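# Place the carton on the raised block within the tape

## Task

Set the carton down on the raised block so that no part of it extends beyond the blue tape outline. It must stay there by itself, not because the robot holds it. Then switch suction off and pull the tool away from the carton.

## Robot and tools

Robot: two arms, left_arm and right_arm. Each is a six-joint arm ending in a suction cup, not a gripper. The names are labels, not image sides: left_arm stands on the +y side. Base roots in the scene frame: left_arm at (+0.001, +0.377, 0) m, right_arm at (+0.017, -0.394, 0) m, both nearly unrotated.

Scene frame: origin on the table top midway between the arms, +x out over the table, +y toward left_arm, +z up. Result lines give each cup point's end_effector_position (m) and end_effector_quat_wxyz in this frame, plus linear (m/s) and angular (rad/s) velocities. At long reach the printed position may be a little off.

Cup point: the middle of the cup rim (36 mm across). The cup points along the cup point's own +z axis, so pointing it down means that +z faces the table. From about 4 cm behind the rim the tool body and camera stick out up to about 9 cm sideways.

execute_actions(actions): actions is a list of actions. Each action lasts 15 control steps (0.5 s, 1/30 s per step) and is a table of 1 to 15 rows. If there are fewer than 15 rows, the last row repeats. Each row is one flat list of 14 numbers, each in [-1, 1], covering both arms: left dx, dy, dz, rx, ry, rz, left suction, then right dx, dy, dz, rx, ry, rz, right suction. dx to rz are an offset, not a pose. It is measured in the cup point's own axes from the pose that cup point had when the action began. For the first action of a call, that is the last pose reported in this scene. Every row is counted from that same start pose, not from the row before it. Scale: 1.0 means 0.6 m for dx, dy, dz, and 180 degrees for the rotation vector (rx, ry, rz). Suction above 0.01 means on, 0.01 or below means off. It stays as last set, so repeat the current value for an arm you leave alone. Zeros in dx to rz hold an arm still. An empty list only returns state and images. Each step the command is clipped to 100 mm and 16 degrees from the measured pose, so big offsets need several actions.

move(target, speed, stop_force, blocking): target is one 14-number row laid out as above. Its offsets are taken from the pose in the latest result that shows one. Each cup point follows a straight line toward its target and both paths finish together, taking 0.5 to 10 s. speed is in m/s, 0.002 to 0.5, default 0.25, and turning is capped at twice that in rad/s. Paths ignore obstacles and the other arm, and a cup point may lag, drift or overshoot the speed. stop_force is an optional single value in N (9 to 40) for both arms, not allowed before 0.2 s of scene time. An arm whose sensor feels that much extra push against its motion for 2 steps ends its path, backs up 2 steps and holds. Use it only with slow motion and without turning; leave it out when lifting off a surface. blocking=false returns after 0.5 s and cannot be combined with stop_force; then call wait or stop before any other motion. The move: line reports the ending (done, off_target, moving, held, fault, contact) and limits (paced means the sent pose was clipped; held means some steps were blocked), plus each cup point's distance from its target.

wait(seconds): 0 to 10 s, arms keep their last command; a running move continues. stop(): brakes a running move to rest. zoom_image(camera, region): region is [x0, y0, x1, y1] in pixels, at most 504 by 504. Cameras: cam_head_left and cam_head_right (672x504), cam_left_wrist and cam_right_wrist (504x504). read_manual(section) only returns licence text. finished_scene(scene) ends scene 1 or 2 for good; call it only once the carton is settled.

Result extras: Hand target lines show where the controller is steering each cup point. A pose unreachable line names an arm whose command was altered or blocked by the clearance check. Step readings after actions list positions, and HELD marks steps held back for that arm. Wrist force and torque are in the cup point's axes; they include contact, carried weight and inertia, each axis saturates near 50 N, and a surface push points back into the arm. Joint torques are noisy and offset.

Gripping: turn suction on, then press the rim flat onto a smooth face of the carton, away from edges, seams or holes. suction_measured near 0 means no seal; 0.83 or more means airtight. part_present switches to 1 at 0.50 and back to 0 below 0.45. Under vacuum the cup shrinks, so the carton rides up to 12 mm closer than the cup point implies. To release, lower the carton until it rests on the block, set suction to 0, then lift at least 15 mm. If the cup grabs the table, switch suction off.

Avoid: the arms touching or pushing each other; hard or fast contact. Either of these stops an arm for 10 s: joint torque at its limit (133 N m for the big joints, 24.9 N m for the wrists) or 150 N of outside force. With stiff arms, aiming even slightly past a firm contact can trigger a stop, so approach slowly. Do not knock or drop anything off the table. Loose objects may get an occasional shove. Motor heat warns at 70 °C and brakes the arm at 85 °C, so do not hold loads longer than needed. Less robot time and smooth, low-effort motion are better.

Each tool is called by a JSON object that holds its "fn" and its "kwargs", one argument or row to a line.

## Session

{"fn": "execute_actions", "kwargs": {
  "actions": []
}}

Scene clock: 0.00 s.
left_arm: end_effector_position=(+0.4292, +0.3537, +0.4091) suction_measured=0.01 part_present=0 end_effector_quat_wxyz=(+0.000, +0.029, +1.000, +0.000) end_effector_velocity=(-0.000, -0.000, +0.000) end_effector_angular_velocity=(+0.000, -0.000, +0.000) | right_arm: end_effector_position=(+0.4459, -0.3778, +0.4086) suction_measured=0.00 part_present=0 end_effector_quat_wxyz=(-0.001, -0.018, +1.000, +0.001) end_effector_velocity=(+0.000, +0.001, +0.000) end_effector_angular_velocity=(+0.000, -0.002, +0.001)
Joint positions: left_arm=[-0.316 -1.746  1.518 -1.343 -1.57   1.256] | right_arm=[ 3.457 -1.397 -1.518 -1.799  1.573  1.886]
Joint velocities: left_arm=[-0. -0. -0. -0.  0. -0.] | right_arm=[ 0.001  0.     0.001  0.001 -0.001 -0.   ]
Joint torques (N m, as the arm reports them, + toward a larger angle): no reading
Wrist force (N, on the end effector, along its own x y z axes, offset not removed): no reading
Wrist torque (N m, same axes, about the end effector's origin, offset not removed): no reading
Hand target (left_arm): +0.429, +0.354, +0.409; +0.000, +0.029, +1.000, +0.000
Hand target (right_arm): +0.446, -0.378, +0.409; -0.001, -0.018, +1.000, +0.001
camera_calibration (this result's frames):
cam_left_wrist: T_world_to_cam=[[-0.08807, -0.995758, 0.0266442, 0.379921], [-0.880358, 0.0903227, 0.46563, 0.175755], [-0.466061, 0.0175516, -0.884578, 0.6164], [0, 0, 0, 1]] pos_world=[0.475468, 0.351616, 0.453294]
cam_right_wrist: T_world_to_cam=[[0.0823578, -0.996334, -0.0231633, -0.405033], [-0.890034, -0.0839884, 0.448091, 0.204634], [-0.448393, -0.0162876, -0.893688, 0.623907], [0, 0, 0, 1]] pos_world=[0.495245, -0.376199, 0.456501]

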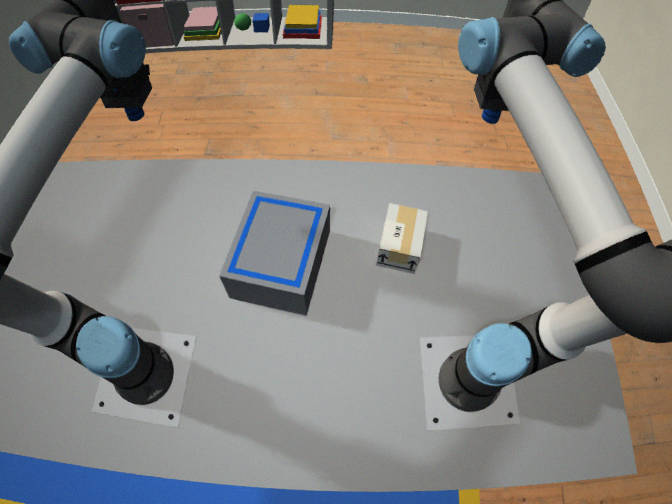

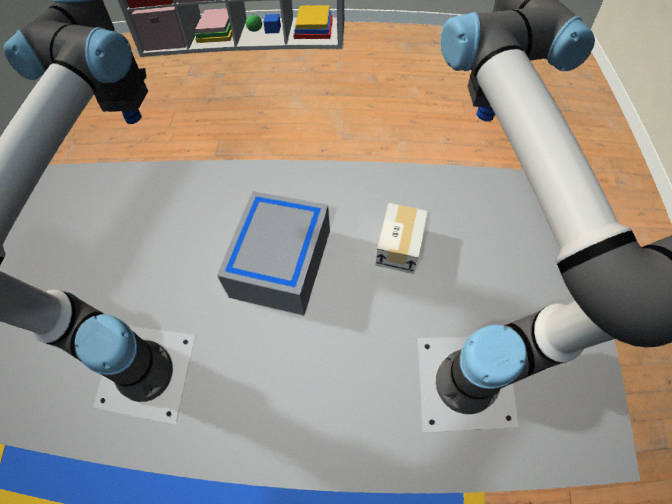

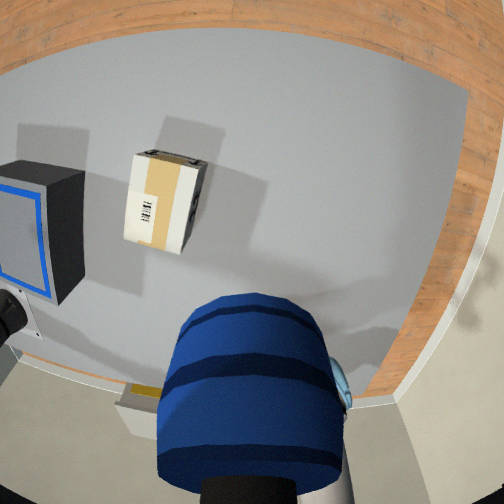

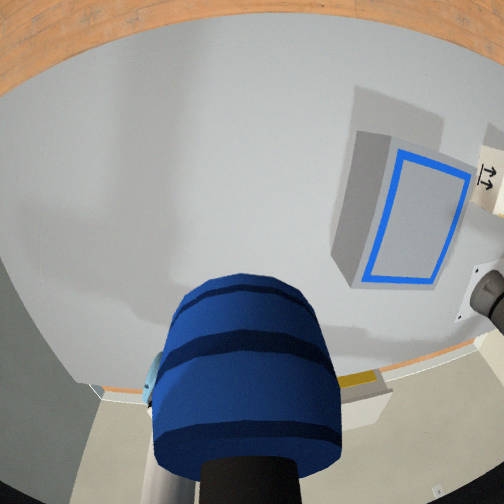

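{"fn": "zoom_image", "kwargs": {
  "camera": "cam_head_left",
  "region": [210, 180, 440, 330]
}}

Region (210, 180, 440, 330) of cam_head_left's 672x504 image, scaled by 2.191, with more detail than that image has; it fills the top 329 rows of this view, and the rest is white.

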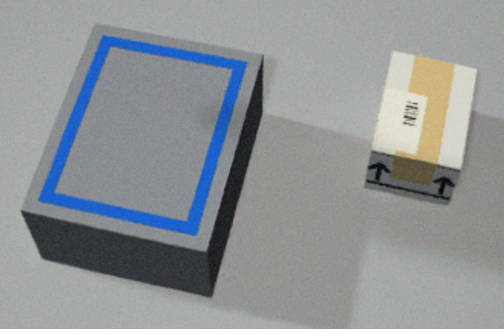

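{"fn": "move", "kwargs": {
  "target": [0,0,0,0,0,0,0, 0.095,0.237,0.51,0,0,0,0],
  "speed": 0.4
}}

Scene clock: 17.23 s.
left_arm: end_effector_position=(+0.4292, +0.3537, +0.4091) suction_measured=0.01 part_present=0 end_effector_quat_wxyz=(+0.000, +0.029, +1.000, +0.000) end_effector_velocity=(-0.000, +0.000, +0.000) end_effector_angular_velocity=(-0.000, +0.000, +0.000) | right_arm: end_effector_position=(+0.3833, -0.2381, +0.1029) suction_measured=0.00 part_present=0 end_effector_quat_wxyz=(-0.001, -0.018, +1.000, +0.000) end_effector_velocity=(+0.001, +0.001, -0.002) end_effector_angular_velocity=(+0.001, -0.002, -0.001)
Joint positions: left_arm=[-0.316 -1.746  1.518 -1.343 -1.57   1.256] | right_arm=[ 3.847 -1.458 -2.283 -0.973  1.573  2.276]
Joint velocities: left_arm=[ 0. -0. -0.  0. -0. -0.] | right_arm=[ 0.002 -0.006 -0.002  0.01  -0.     0.002]
Joint torques (N m, as the arm reports them, + toward a larger angle): left_arm=[  0.86 -16.32 -25.79  -2.42   0.    -0.29] | right_arm=[10.61  9.32 14.54  4.32 -2.46  2.61]
Wrist force (N, on the end effector, along its own x y z axes, offset not removed): left_arm=[2.5 3.5 3.3] | right_arm=[1.8 -4.8 -0.5]
Wrist torque (N m, same axes, about the end effector's origin, offset not removed): left_arm=[0.41 -0.51 0.11] | right_arm=[-0.84 -0.13 -0.03]
Hand target (left_arm): +0.429, +0.354, +0.409; +0.000, +0.029, +1.000, +0.000
Hand target (right_arm): +0.383, -0.238, +0.103; -0.001, -0.018, +1.000, +0.000
Off the commanded pose (left_arm): 0.000 m, 0 deg.
Off the commanded pose (right_arm): 0.001 m, 0 deg.
move: done
camera_calibration (this result's frames):
cam_left_wrist: T_world_to_cam=[[-0.0880697, -0.995758, 0.0266444, 0.379921], [-0.880358, 0.0903225, 0.46563, 0.175755], [-0.466061, 0.0175513, -0.884578, 0.6164], [0, 0, 0, 1]] pos_world=[0.475468, 0.351616, 0.453294]
cam_right_wrist: T_world_to_cam=[[0.0823986, -0.996348, -0.022393, -0.267832], [-0.889739, -0.0836674, 0.448736, 0.297538], [-0.448971, -0.0170513, -0.893384, 0.324912], [0, 0, 0, 1]] pos_world=[0.432676, -0.23642, 0.150757]

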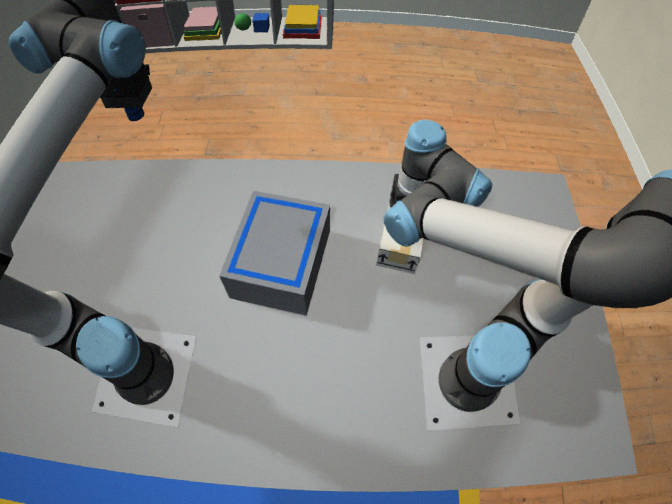

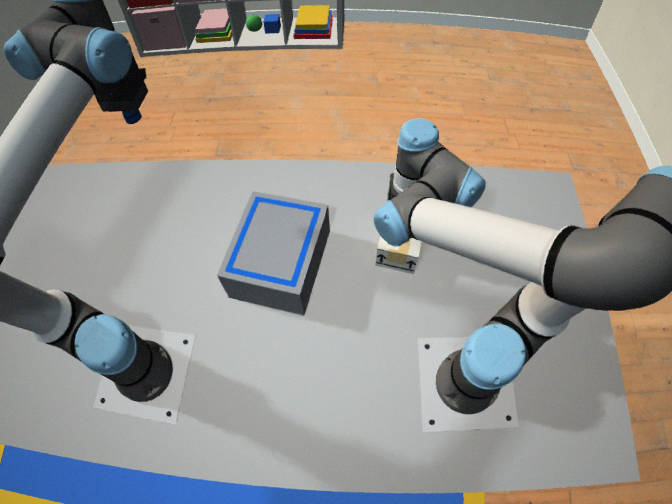

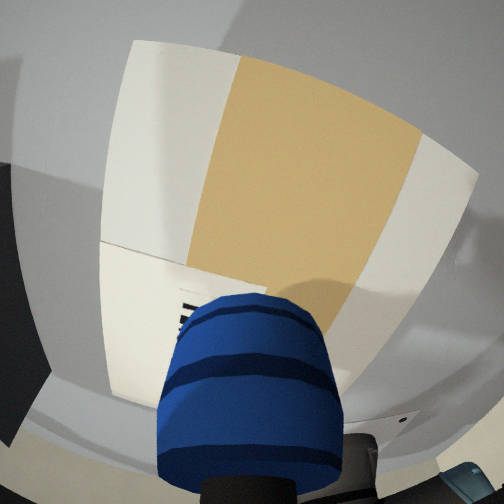

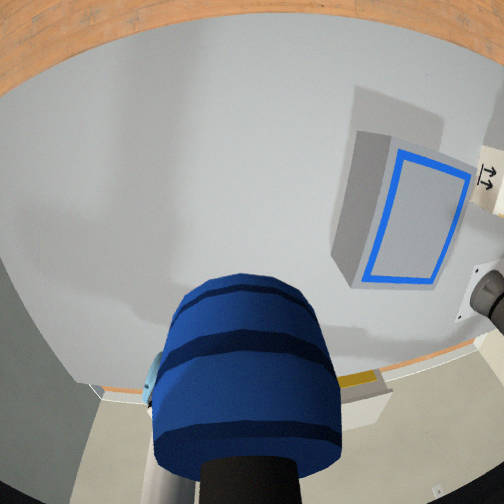

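{"fn": "move", "kwargs": {
  "target": [0,0,0,0,0,0,0, 0,-0.004,0.047,0,0,0,1],
  "speed": 0.03,
  "stop_force": 10
}}

Scene clock: 21.10 s.
left_arm: end_effector_position=(+0.4292, +0.3537, +0.4091) suction_measured=0.01 part_present=0 end_effector_quat_wxyz=(+0.000, +0.029, +1.000, +0.000) end_effector_velocity=(+0.000, -0.000, -0.000) end_effector_angular_velocity=(-0.000, +0.000, +0.004) | right_arm: end_effector_position=(+0.3833, -0.2405, +0.0751) suction_measured=0.94 part_present=1 end_effector_quat_wxyz=(-0.001, -0.018, +1.000, +0.000) end_effector_velocity=(+0.000, -0.000, -0.003) end_effector_angular_velocity=(+0.000, -0.000, +0.000)
Joint positions: left_arm=[-0.316 -1.746  1.518 -1.343 -1.57   1.256] | right_arm=[ 3.842 -1.508 -2.327 -0.878  1.573  2.272]
Joint velocities: left_arm=[-0.     0.     0.    -0.    -0.    -0.005] | right_arm=[-0.001 -0.006 -0.004  0.01  -0.    -0.001]
Joint torques (N m, as the arm reports them, + toward a larger angle): left_arm=[  1.93 -15.11 -25.85  -2.35   0.03   0.08] | right_arm=[-9.97 12.42 15.12  4.8   2.39 -2.55]
Wrist force (N, on the end effector, along its own x y z axes, offset not removed): left_arm=[-0.9 0.5 0.9] | right_arm=[-0.3 -1.4 6.8]
Wrist torque (N m, same axes, about the end effector's origin, offset not removed): left_arm=[0.00 0.19 -0.05] | right_arm=[-0.36 0.03 0.16]
Hand target (left_arm): +0.429, +0.354, +0.409; +0.000, +0.029, +1.000, +0.000
Hand target (right_arm): +0.383, -0.241, +0.075; -0.001, -0.018, +1.000, +0.000
Off the commanded pose (left_arm): 0.000 m, 0 deg.
Off the commanded pose (right_arm): 0.000 m, 0 deg.
move: done
camera_calibration (this result's frames):
cam_left_wrist: T_world_to_cam=[[-0.0880697, -0.995758, 0.0266444, 0.379921], [-0.880358, 0.0903225, 0.46563, 0.175755], [-0.466061, 0.0175513, -0.884578, 0.6164], [0, 0, 0, 1]] pos_world=[0.475468, 0.351616, 0.453294]
cam_right_wrist: T_world_to_cam=[[0.0823972, -0.99635, -0.0222814, -0.270878], [-0.889759, -0.0836166, 0.448706, 0.309906], [-0.448932, -0.0171471, -0.893401, 0.299986], [0, 0, 0, 1]] pos_world=[0.432735, -0.238832, 0.122915]

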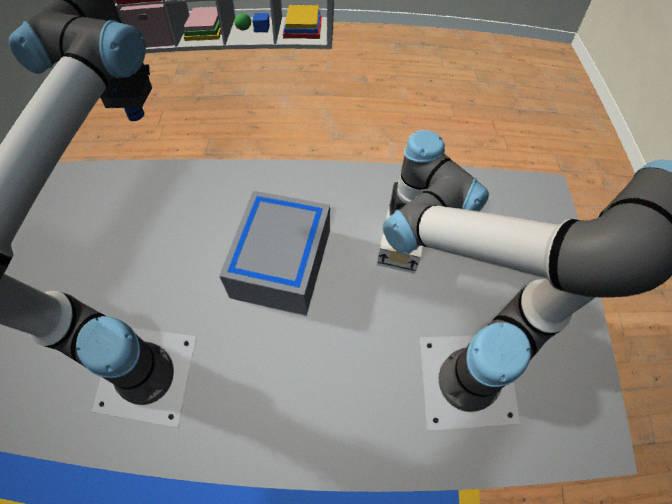

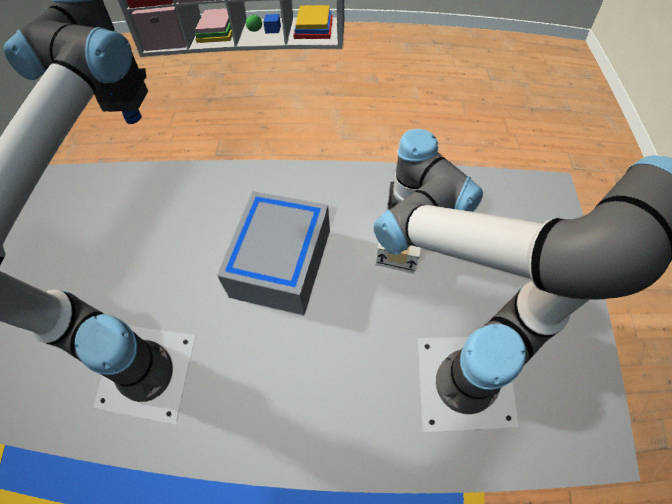

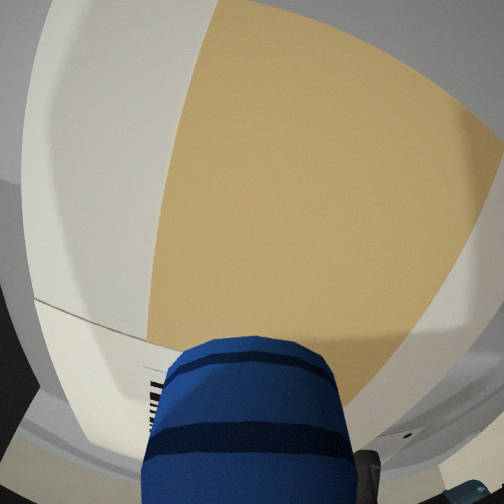

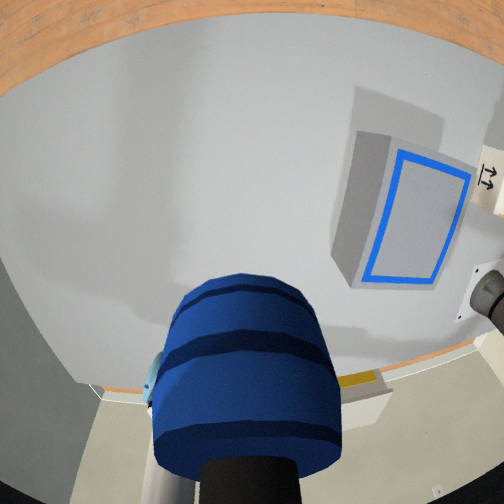

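{"fn": "move", "kwargs": {
  "target": [0,0,0,0,0,0,0, 0,0.1333,-0.242,0,0,0,1],
  "speed": 0.28
}}

{"fn": "move", "kwargs": {
  "target": [0,0,0,0,0,0,0, 0.089,0.383,0.02,0,0,-0.008,1],
  "speed": 0.28
}}

{"fn": "zoom_image", "kwargs": {
  "camera": "cam_head_left",
  "region": [180, 140, 400, 330]
}}

Scene clock: 26.27 s.
left_arm: end_effector_position=(+0.4292, +0.3537, +0.4091) suction_measured=0.01 part_present=0 end_effector_quat_wxyz=(+0.000, +0.029, +1.000, +0.000) end_effector_velocity=(-0.000, +0.000, +0.000) end_effector_angular_velocity=(-0.001, +0.000, +0.001) | right_arm: end_effector_position=(+0.3805, -0.1607, +0.2200) suction_measured=0.94 part_present=1 end_effector_quat_wxyz=(-0.001, -0.018, +1.000, +0.000) end_effector_velocity=(-0.000, +0.001, +0.002) end_effector_angular_velocity=(-0.003, +0.001, +0.001)
Joint positions: left_arm=[-0.316 -1.746  1.518 -1.343 -1.57   1.256] | right_arm=[ 3.988 -1.412 -1.991 -1.31   1.573  2.417]
Joint velocities: left_arm=[ 0.001 -0.     0.    -0.    -0.001  0.001] | right_arm=[ 0.003 -0.002  0.008 -0.009 -0.001  0.002]
Joint torques (N m, as the arm reports them, + toward a larger angle): left_arm=[  1.5  -14.85 -25.43  -2.43   0.12   0.22] | right_arm=[11.16 10.94 33.06  1.16 -2.52  2.71]
Wrist force (N, on the end effector, along its own x y z axes, offset not removed): left_arm=[0.6 -0.5 1.5] | right_arm=[0.4 -2.6 1.6]
Wrist torque (N m, same axes, about the end effector's origin, offset not removed): left_arm=[0.04 -0.02 -0.11] | right_arm=[-0.42 0.04 -0.12]
Hand target (left_arm): +0.429, +0.354, +0.409; +0.000, +0.029, +1.000, +0.000
Hand target (right_arm): +0.381, -0.161, +0.220; -0.001, -0.018, +1.000, +0.000
Off the commanded pose (left_arm): 0.000 m, 0 deg.
Off the commanded pose (right_arm): 0.000 m, 0 deg.
move: done
camera_calibration (this result's frames):
cam_left_wrist: T_world_to_cam=[[-0.0880698, -0.995758, 0.0266444, 0.379921], [-0.880358, 0.0903225, 0.46563, 0.175755], [-0.466061, 0.0175513, -0.884578, 0.6164], [0, 0, 0, 1]] pos_world=[0.475468, 0.351616, 0.453294]
cam_right_wrist: T_world_to_cam=[[0.0824403, -0.996348, -0.0222257, -0.187877], [-0.889811, -0.0836322, 0.448599, 0.24911], [-0.44882, -0.017206, -0.893457, 0.429519], [0, 0, 0, 1]] pos_world=[0.429926, -0.158967, 0.26783]

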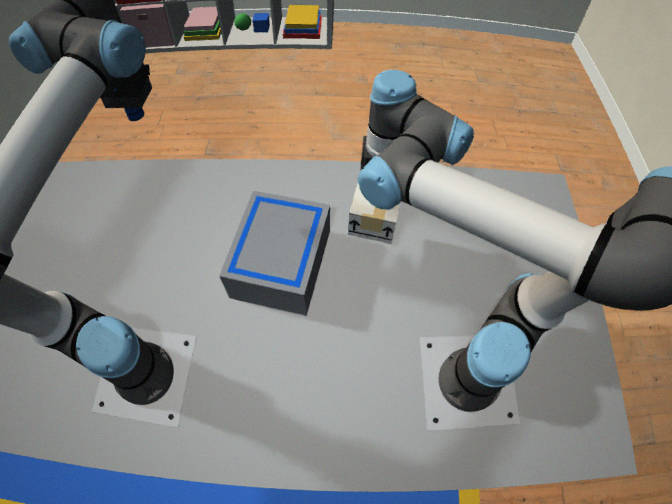

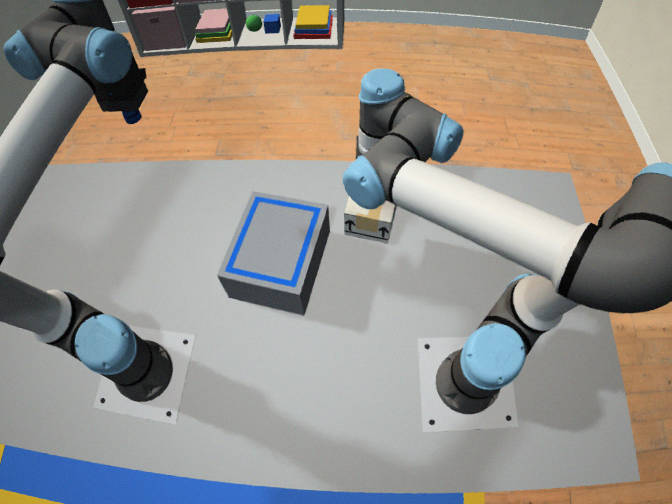

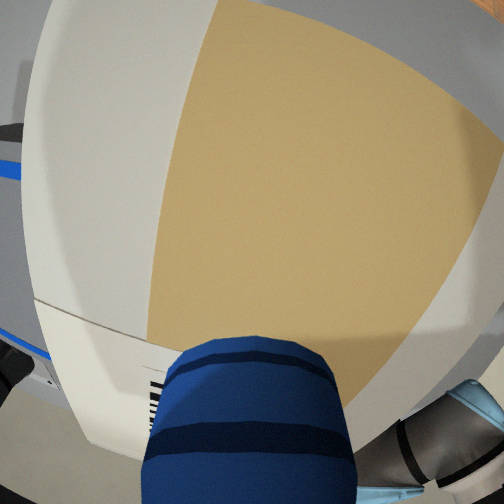

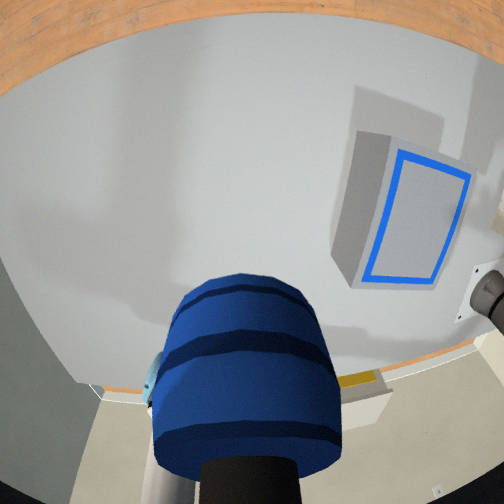

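Scene clock: 27.83 s.
left_arm: end_effector_position=(+0.4292, +0.3537, +0.4091) suction_measured=0.01 part_present=0 end_effector_quat_wxyz=(+0.000, +0.029, +1.000, +0.000) end_effector_velocity=(+0.000, -0.000, -0.000) end_effector_angular_velocity=(+0.001, +0.000, -0.002) | right_arm: end_effector_position=(+0.3188, +0.0666, +0.2078) suction_measured=0.94 part_present=1 end_effector_quat_wxyz=(-0.001, -0.031, +1.000, -0.000) end_effector_velocity=(+0.000, +0.004, +0.001) end_effector_angular_velocity=(+0.002, -0.002, +0.000)
Joint positions: left_arm=[-0.316 -1.746  1.518 -1.343 -1.57   1.256] | right_arm=[ 4.339 -1.712 -1.727 -1.275  1.573  2.743]
Joint velocities: left_arm=[-0.001  0.     0.     0.     0.001  0.001] | right_arm=[ 0.002 -0.006  0.009 -0.    -0.001  0.002]
Joint torques (N m, as the arm reports them, + toward a larger angle): left_arm=[  1.12 -15.9  -26.25  -2.26   0.03  -0.11] | right_arm=[10.41 25.65 32.95  1.19 -2.55  2.94]
Wrist force (N, on the end effector, along its own x y z axes, offset not removed): left_arm=[0.7 -0.5 2.0] | right_arm=[0.3 1.4 6.1]
Wrist torque (N m, same axes, about the end effector's origin, offset not removed): left_arm=[-0.04 0.02 0.05] | right_arm=[0.07 -0.03 -0.18]
Hand target (left_arm): +0.429, +0.354, +0.409; +0.000, +0.029, +1.000, +0.000
Hand target (right_arm): +0.319, +0.067, +0.208; -0.001, -0.031, +1.000, -0.000
Off the commanded pose (left_arm): 0.000 m, 0 deg.
Off the commanded pose (right_arm): 0.001 m, 0 deg.
move: done
camera_calibration (this result's frames):
cam_left_wrist: T_world_to_cam=[[-0.0880698, -0.995758, 0.0266445, 0.379921], [-0.880358, 0.0903226, 0.46563, 0.175755], [-0.466061, 0.0175513, -0.884578, 0.6164], [0, 0, 0, 1]] pos_world=[0.475468, 0.351616, 0.453294]
cam_right_wrist: T_world_to_cam=[[0.107452, -0.993975, -0.0216499, 0.0351259], [-0.88747, -0.105709, 0.448579, 0.219326], [-0.448165, -0.028987, -0.893481, 0.395451], [0, 0, 0, 1]] pos_world=[0.368098, 0.0695619, 0.255703]

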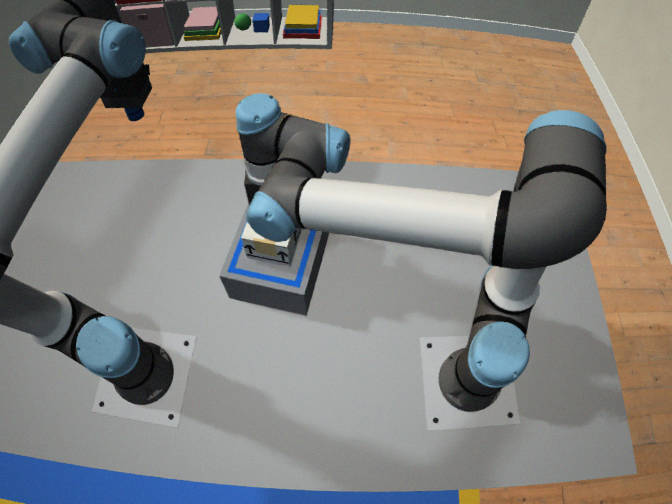

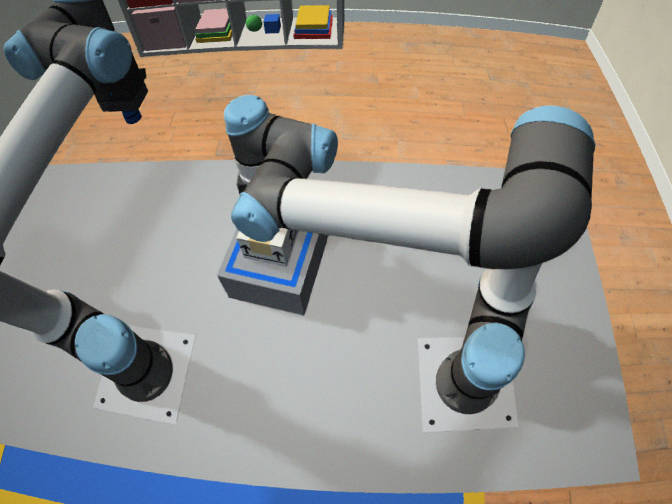

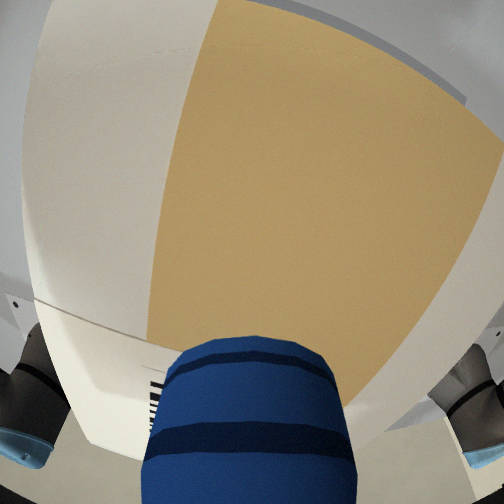

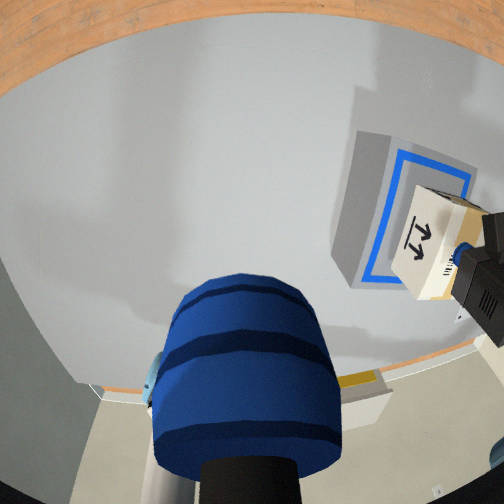

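Region (180, 140, 400, 330) of cam_head_left's 672x504 image, scaled by 2.291, with more detail than that image has; it fills the top 435 rows of this view, and the rest is white.

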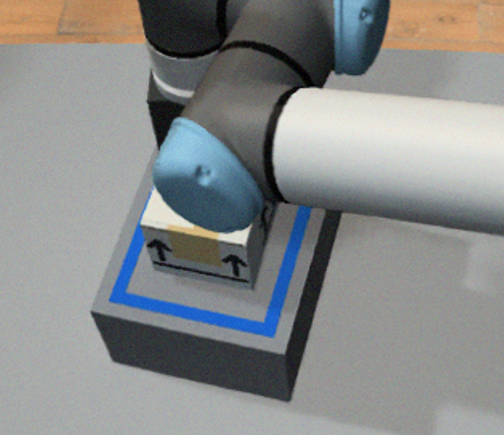

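{"fn": "move", "kwargs": {
  "target": [0,0,0,0,0,0,0, 0,0,0.055,0,0,0,1],
  "speed": 0.012,
  "stop_force": 10
}}

Scene clock: 30.90 s.
left_arm: end_effector_position=(+0.4292, +0.3537, +0.4091) suction_measured=0.01 part_present=0 end_effector_quat_wxyz=(+0.000, +0.029, +1.000, +0.000) end_effector_velocity=(+0.000, -0.001, +0.000) end_effector_angular_velocity=(+0.000, -0.001, -0.001) | right_arm: end_effector_position=(+0.3188, +0.0668, +0.1931) suction_measured=0.94 part_present=1 end_effector_quat_wxyz=(-0.001, -0.031, +1.000, -0.000) end_effector_velocity=(+0.000, -0.001, +0.002) end_effector_angular_velocity=(-0.006, +0.002, -0.001)
Joint positions: left_arm=[-0.316 -1.746  1.518 -1.343 -1.57   1.256] | right_arm=[ 4.339 -1.723 -1.753 -1.237  1.573  2.743]
Joint velocities: left_arm=[-0.001 -0.    -0.    -0.     0.     0.   ] | right_arm=[-0.001  0.     0.007 -0.013 -0.    -0.   ]
Joint torques (N m, as the arm reports them, + toward a larger angle): left_arm=[  0.99 -14.46 -26.19  -2.28   0.2    0.22] | right_arm=[-4.8  14.3  14.33 -0.52 -2.04 -2.54]
Wrist force (N, on the end effector, along its own x y z axes, offset not removed): left_arm=[-0.6 -0.7 2.7] | right_arm=[6.4 -9.4 -46.8]
Wrist torque (N m, same axes, about the end effector's origin, offset not removed): left_arm=[-0.08 -0.02 0.00] | right_arm=[-0.09 0.17 -0.08]
Hand target (left_arm): +0.429, +0.354, +0.409; +0.000, +0.029, +1.000, +0.000
Hand target (right_arm): +0.319, +0.067, +0.194; -0.001, -0.031, +1.000, -0.000
Off the commanded pose (left_arm): 0.000 m, 0 deg.
Off the commanded pose (right_arm): 0.018 m, 0 deg.
move: contact (right_arm)
camera_calibration (this result's frames):
cam_left_wrist: T_world_to_cam=[[-0.0880698, -0.995758, 0.0266444, 0.379921], [-0.880358, 0.0903225, 0.46563, 0.175755], [-0.466061, 0.0175513, -0.884578, 0.6164], [0, 0, 0, 1]] pos_world=[0.475468, 0.351616, 0.453294]
cam_right_wrist: T_world_to_cam=[[0.107368, -0.993978, -0.0219163, 0.0351212], [-0.887529, -0.105757, 0.448451, 0.226012], [-0.448068, -0.0286978, -0.893539, 0.382243], [0, 0, 0, 1]] pos_world=[0.368092, 0.0697816, 0.240964]

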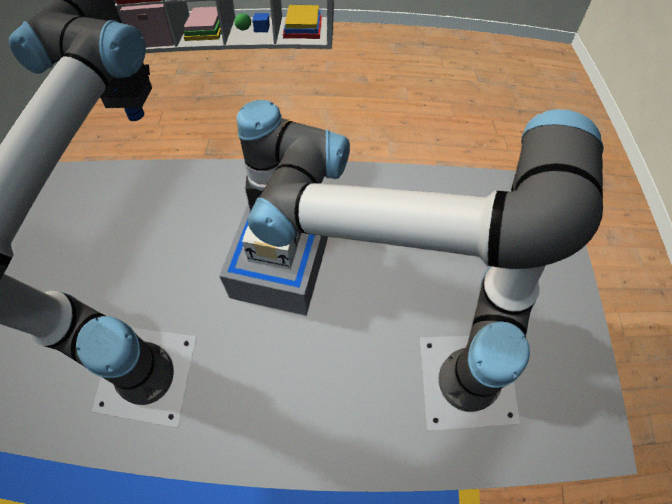

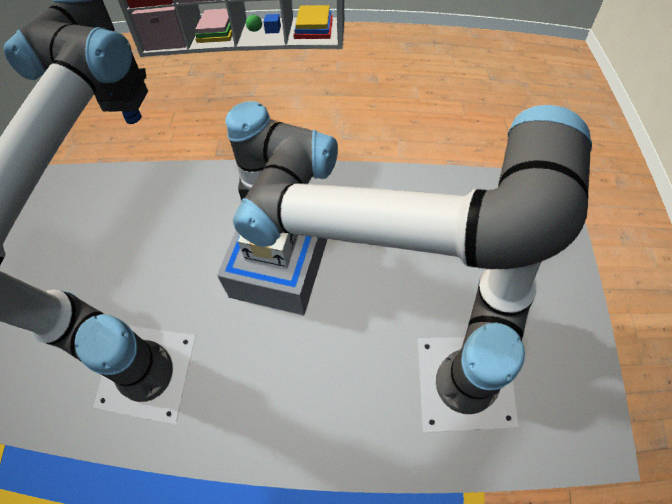

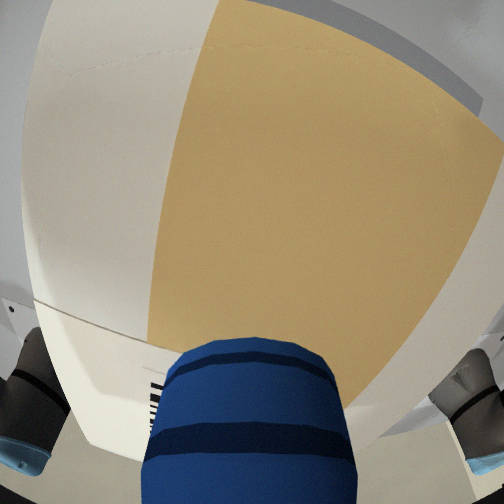

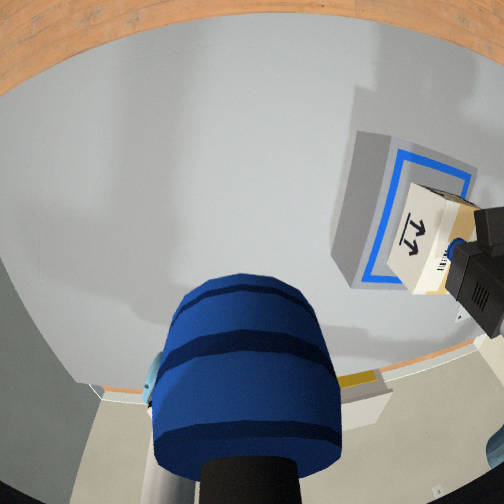

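{"fn": "execute_actions", "kwargs": {
  "actions": [
    [[0,0,0,0,0,0,0, 0,0,-0.0015,0,0,0,0]]
  ]
}}

{"fn": "move", "kwargs": {
  "target": [0,0,0,0,0,0,0, 0,0,-0.27,0,0,0,0],
  "speed": 0.35
}}

Scene clock: 33.63 s.
left_arm: end_effector_position=(+0.4292, +0.3537, +0.4091) suction_measured=0.01 part_present=0 end_effector_quat_wxyz=(+0.000, +0.029, +1.000, +0.000) end_effector_velocity=(+0.000, +0.000, -0.000) end_effector_angular_velocity=(-0.000, -0.000, +0.000) | right_arm: end_effector_position=(+0.3187, +0.0669, +0.1940) suction_measured=0.00 part_present=0 end_effector_quat_wxyz=(-0.001, -0.031, +1.000, -0.000) end_effector_velocity=(+0.000, -0.000, -0.000) end_effector_angular_velocity=(+0.000, -0.001, -0.001)
Joint positions: left_arm=[-0.316 -1.746  1.518 -1.343 -1.57   1.256] | right_arm=[ 4.339 -1.723 -1.751 -1.239  1.573  2.743]
Joint velocities: left_arm=[ 0.001  0.     0.    -0.001 -0.     0.   ] | right_arm=[-0.001  0.    -0.001  0.001 -0.     0.   ]
Joint torques (N m, as the arm reports them, + toward a larger angle): left_arm=[  2.4  -16.12 -25.37  -2.27   0.     0.25] | right_arm=[ 2.71 30.06 22.52 -1.06 -2.15 -2.37]
Wrist force (N, on the end effector, along its own x y z axes, offset not removed): left_arm=[2.3 -0.2 1.7] | right_arm=[2.7 0.4 -21.4]
Wrist torque (N m, same axes, about the end effector's origin, offset not removed): left_arm=[-0.08 -0.32 -0.10] | right_arm=[0.03 -0.28 0.05]
Hand target (left_arm): +0.429, +0.354, +0.409; +0.000, +0.029, +1.000, +0.000
Hand target (right_arm): +0.319, +0.067, +0.194; -0.001, -0.031, +1.000, -0.000
Off the commanded pose (left_arm): 0.000 m, 0 deg.
Off the commanded pose (right_arm): 0.000 m, 0 deg.
Step readings (end_effector_position):
0: left_arm (+0.4292, +0.3537, +0.4091) | right_arm (+0.3187, +0.0668, +0.1936)
1: left_arm (+0.4292, +0.3537, +0.4091) | right_arm (+0.3187, +0.0668, +0.1936)
2: left_arm (+0.4292, +0.3537, +0.4091) | right_arm (+0.3187, +0.0669, +0.1937)
4: left_arm (+0.4292, +0.3537, +0.4091) | right_arm (+0.3188, +0.0669, +0.1938)
8: left_arm (+0.4292, +0.3537, +0.4091) | right_arm (+0.3187, +0.0669, +0.1939)
15: end_effector_position above
camera_calibration (this result's frames):
cam_left_wrist: T_world_to_cam=[[-0.0880699, -0.995758, 0.0266446, 0.379921], [-0.880358, 0.0903227, 0.46563, 0.175755], [-0.466061, 0.0175511, -0.884578, 0.6164], [0, 0, 0, 1]] pos_world=[0.475468, 0.351616, 0.453294]
cam_right_wrist: T_world_to_cam=[[0.107431, -0.993971, -0.02191, 0.0351424], [-0.887521, -0.105811, 0.448454, 0.225593], [-0.448068, -0.0287321, -0.893538, 0.383024], [0, 0, 0, 1]] pos_world=[0.368064, 0.0698058, 0.241849]

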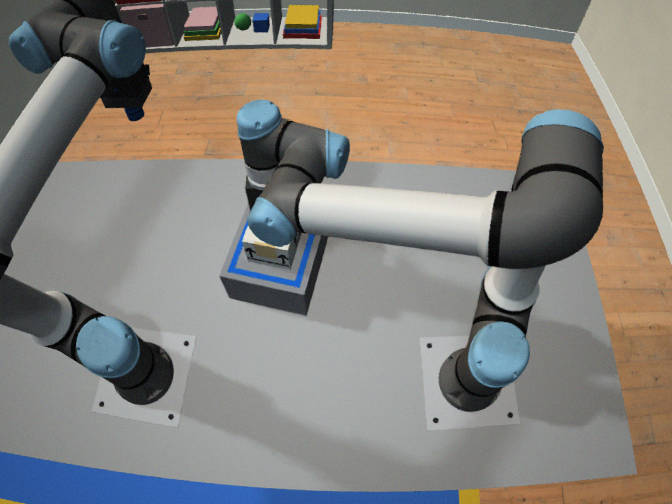

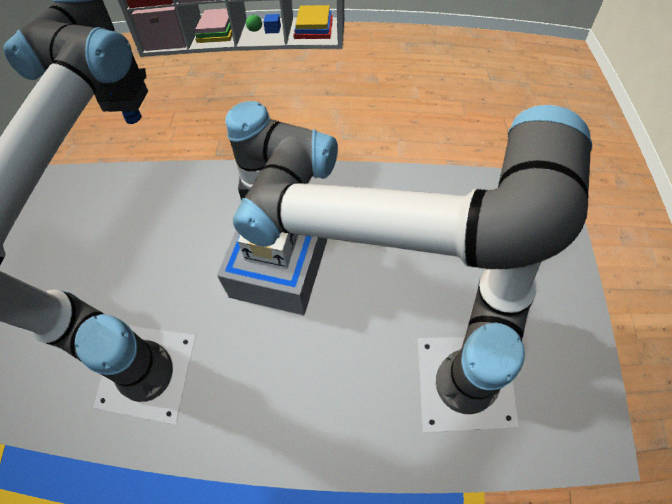

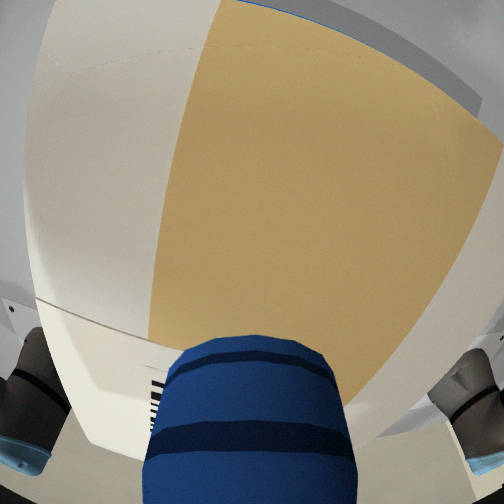

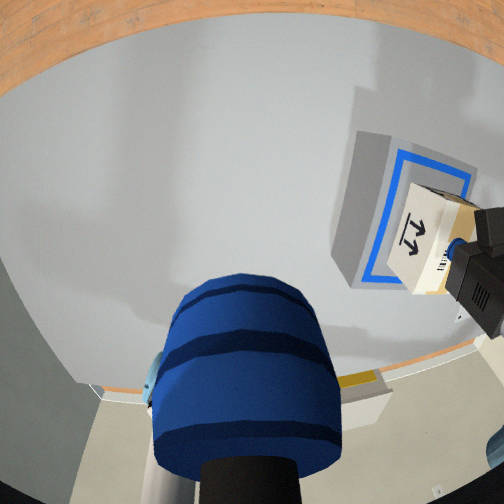

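Scene clock: 34.87 s.
left_arm: end_effector_position=(+0.4292, +0.3537, +0.4091) suction_measured=0.01 part_present=0 end_effector_quat_wxyz=(+0.000, +0.029, +1.000, +0.000) end_effector_velocity=(+0.000, +0.001, -0.000) end_effector_angular_velocity=(-0.000, -0.000, +0.002) | right_arm: end_effector_position=(+0.3188, +0.0669, +0.3556) suction_measured=0.00 part_present=0 end_effector_quat_wxyz=(-0.001, -0.031, +1.000, +0.000) end_effector_velocity=(-0.001, -0.000, +0.001) end_effector_angular_velocity=(-0.007, +0.004, +0.001)
Joint positions: left_arm=[-0.316 -1.746  1.518 -1.343 -1.57   1.256] | right_arm=[ 4.339 -1.674 -1.388 -1.65   1.573  2.744]
Joint velocities: left_arm=[ 0.002 -0.     0.    -0.     0.    -0.001] | right_arm=[ 0.001 -0.004  0.008 -0.013  0.001  0.   ]
Joint torques (N m, as the arm reports them, + toward a larger angle): left_arm=[  1.76 -16.76 -24.92  -2.43   0.22  -0.1 ] | right_arm=[ 9.45 22.76 31.39  0.88  2.38  2.19]
Wrist force (N, on the end effector, along its own x y z axes, offset not removed): left_arm=[-3.6 2.6 0.7] | right_arm=[3.5 0.4 -0.6]
Wrist torque (N m, same axes, about the end effector's origin, offset not removed): left_arm=[0.22 0.45 -0.28] | right_arm=[-0.24 -0.36 0.00]
Hand target (left_arm): +0.429, +0.354, +0.409; +0.000, +0.029, +1.000, +0.000
Hand target (right_arm): +0.319, +0.067, +0.356; -0.001, -0.031, +1.000, -0.000
Off the commanded pose (left_arm): 0.000 m, 0 deg.
Off the commanded pose (right_arm): 0.000 m, 0 deg.
move: done
camera_calibration (this result's frames):
cam_left_wrist: T_world_to_cam=[[-0.0880698, -0.995758, 0.0266444, 0.379921], [-0.880358, 0.0903226, 0.46563, 0.175755], [-0.466061, 0.0175513, -0.884578, 0.6164], [0, 0, 0, 1]] pos_world=[0.475468, 0.351616, 0.453294]
cam_right_wrist: T_world_to_cam=[[0.107406, -0.993966, -0.0222775, 0.0388464], [-0.887605, -0.105959, 0.448251, 0.153225], [-0.447907, -0.0283712, -0.89363, 0.527451], [0, 0, 0, 1]] pos_world=[0.36808, 0.069812, 0.403528]

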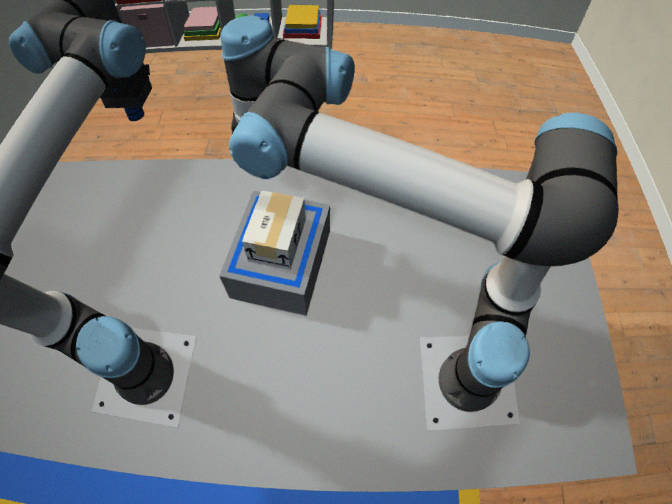

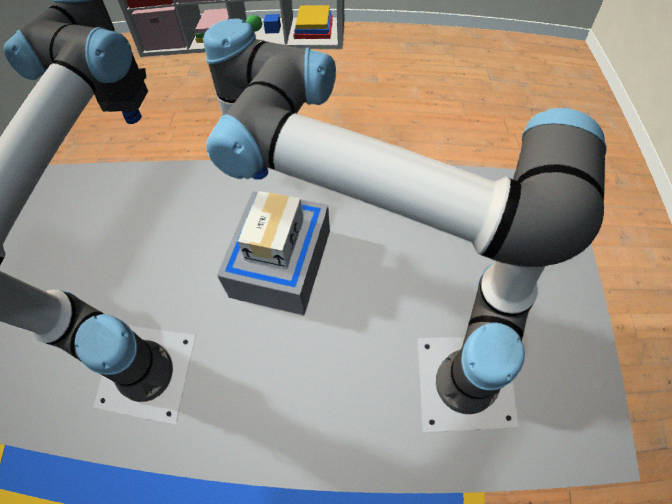

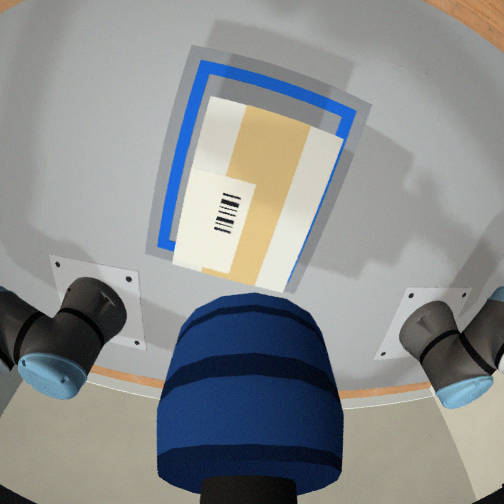

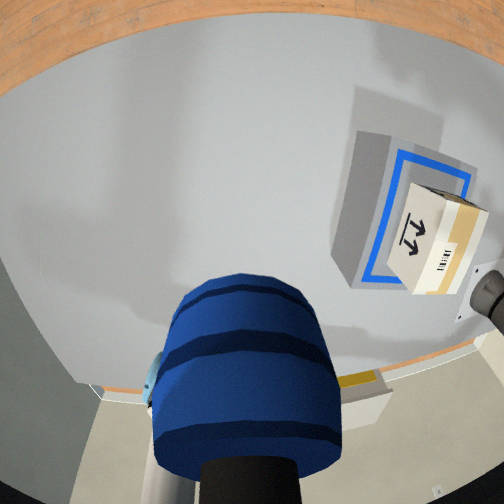

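{"fn": "finished_scene", "kwargs": {
  "scene": 2
}}

The scene is finished: the task was done.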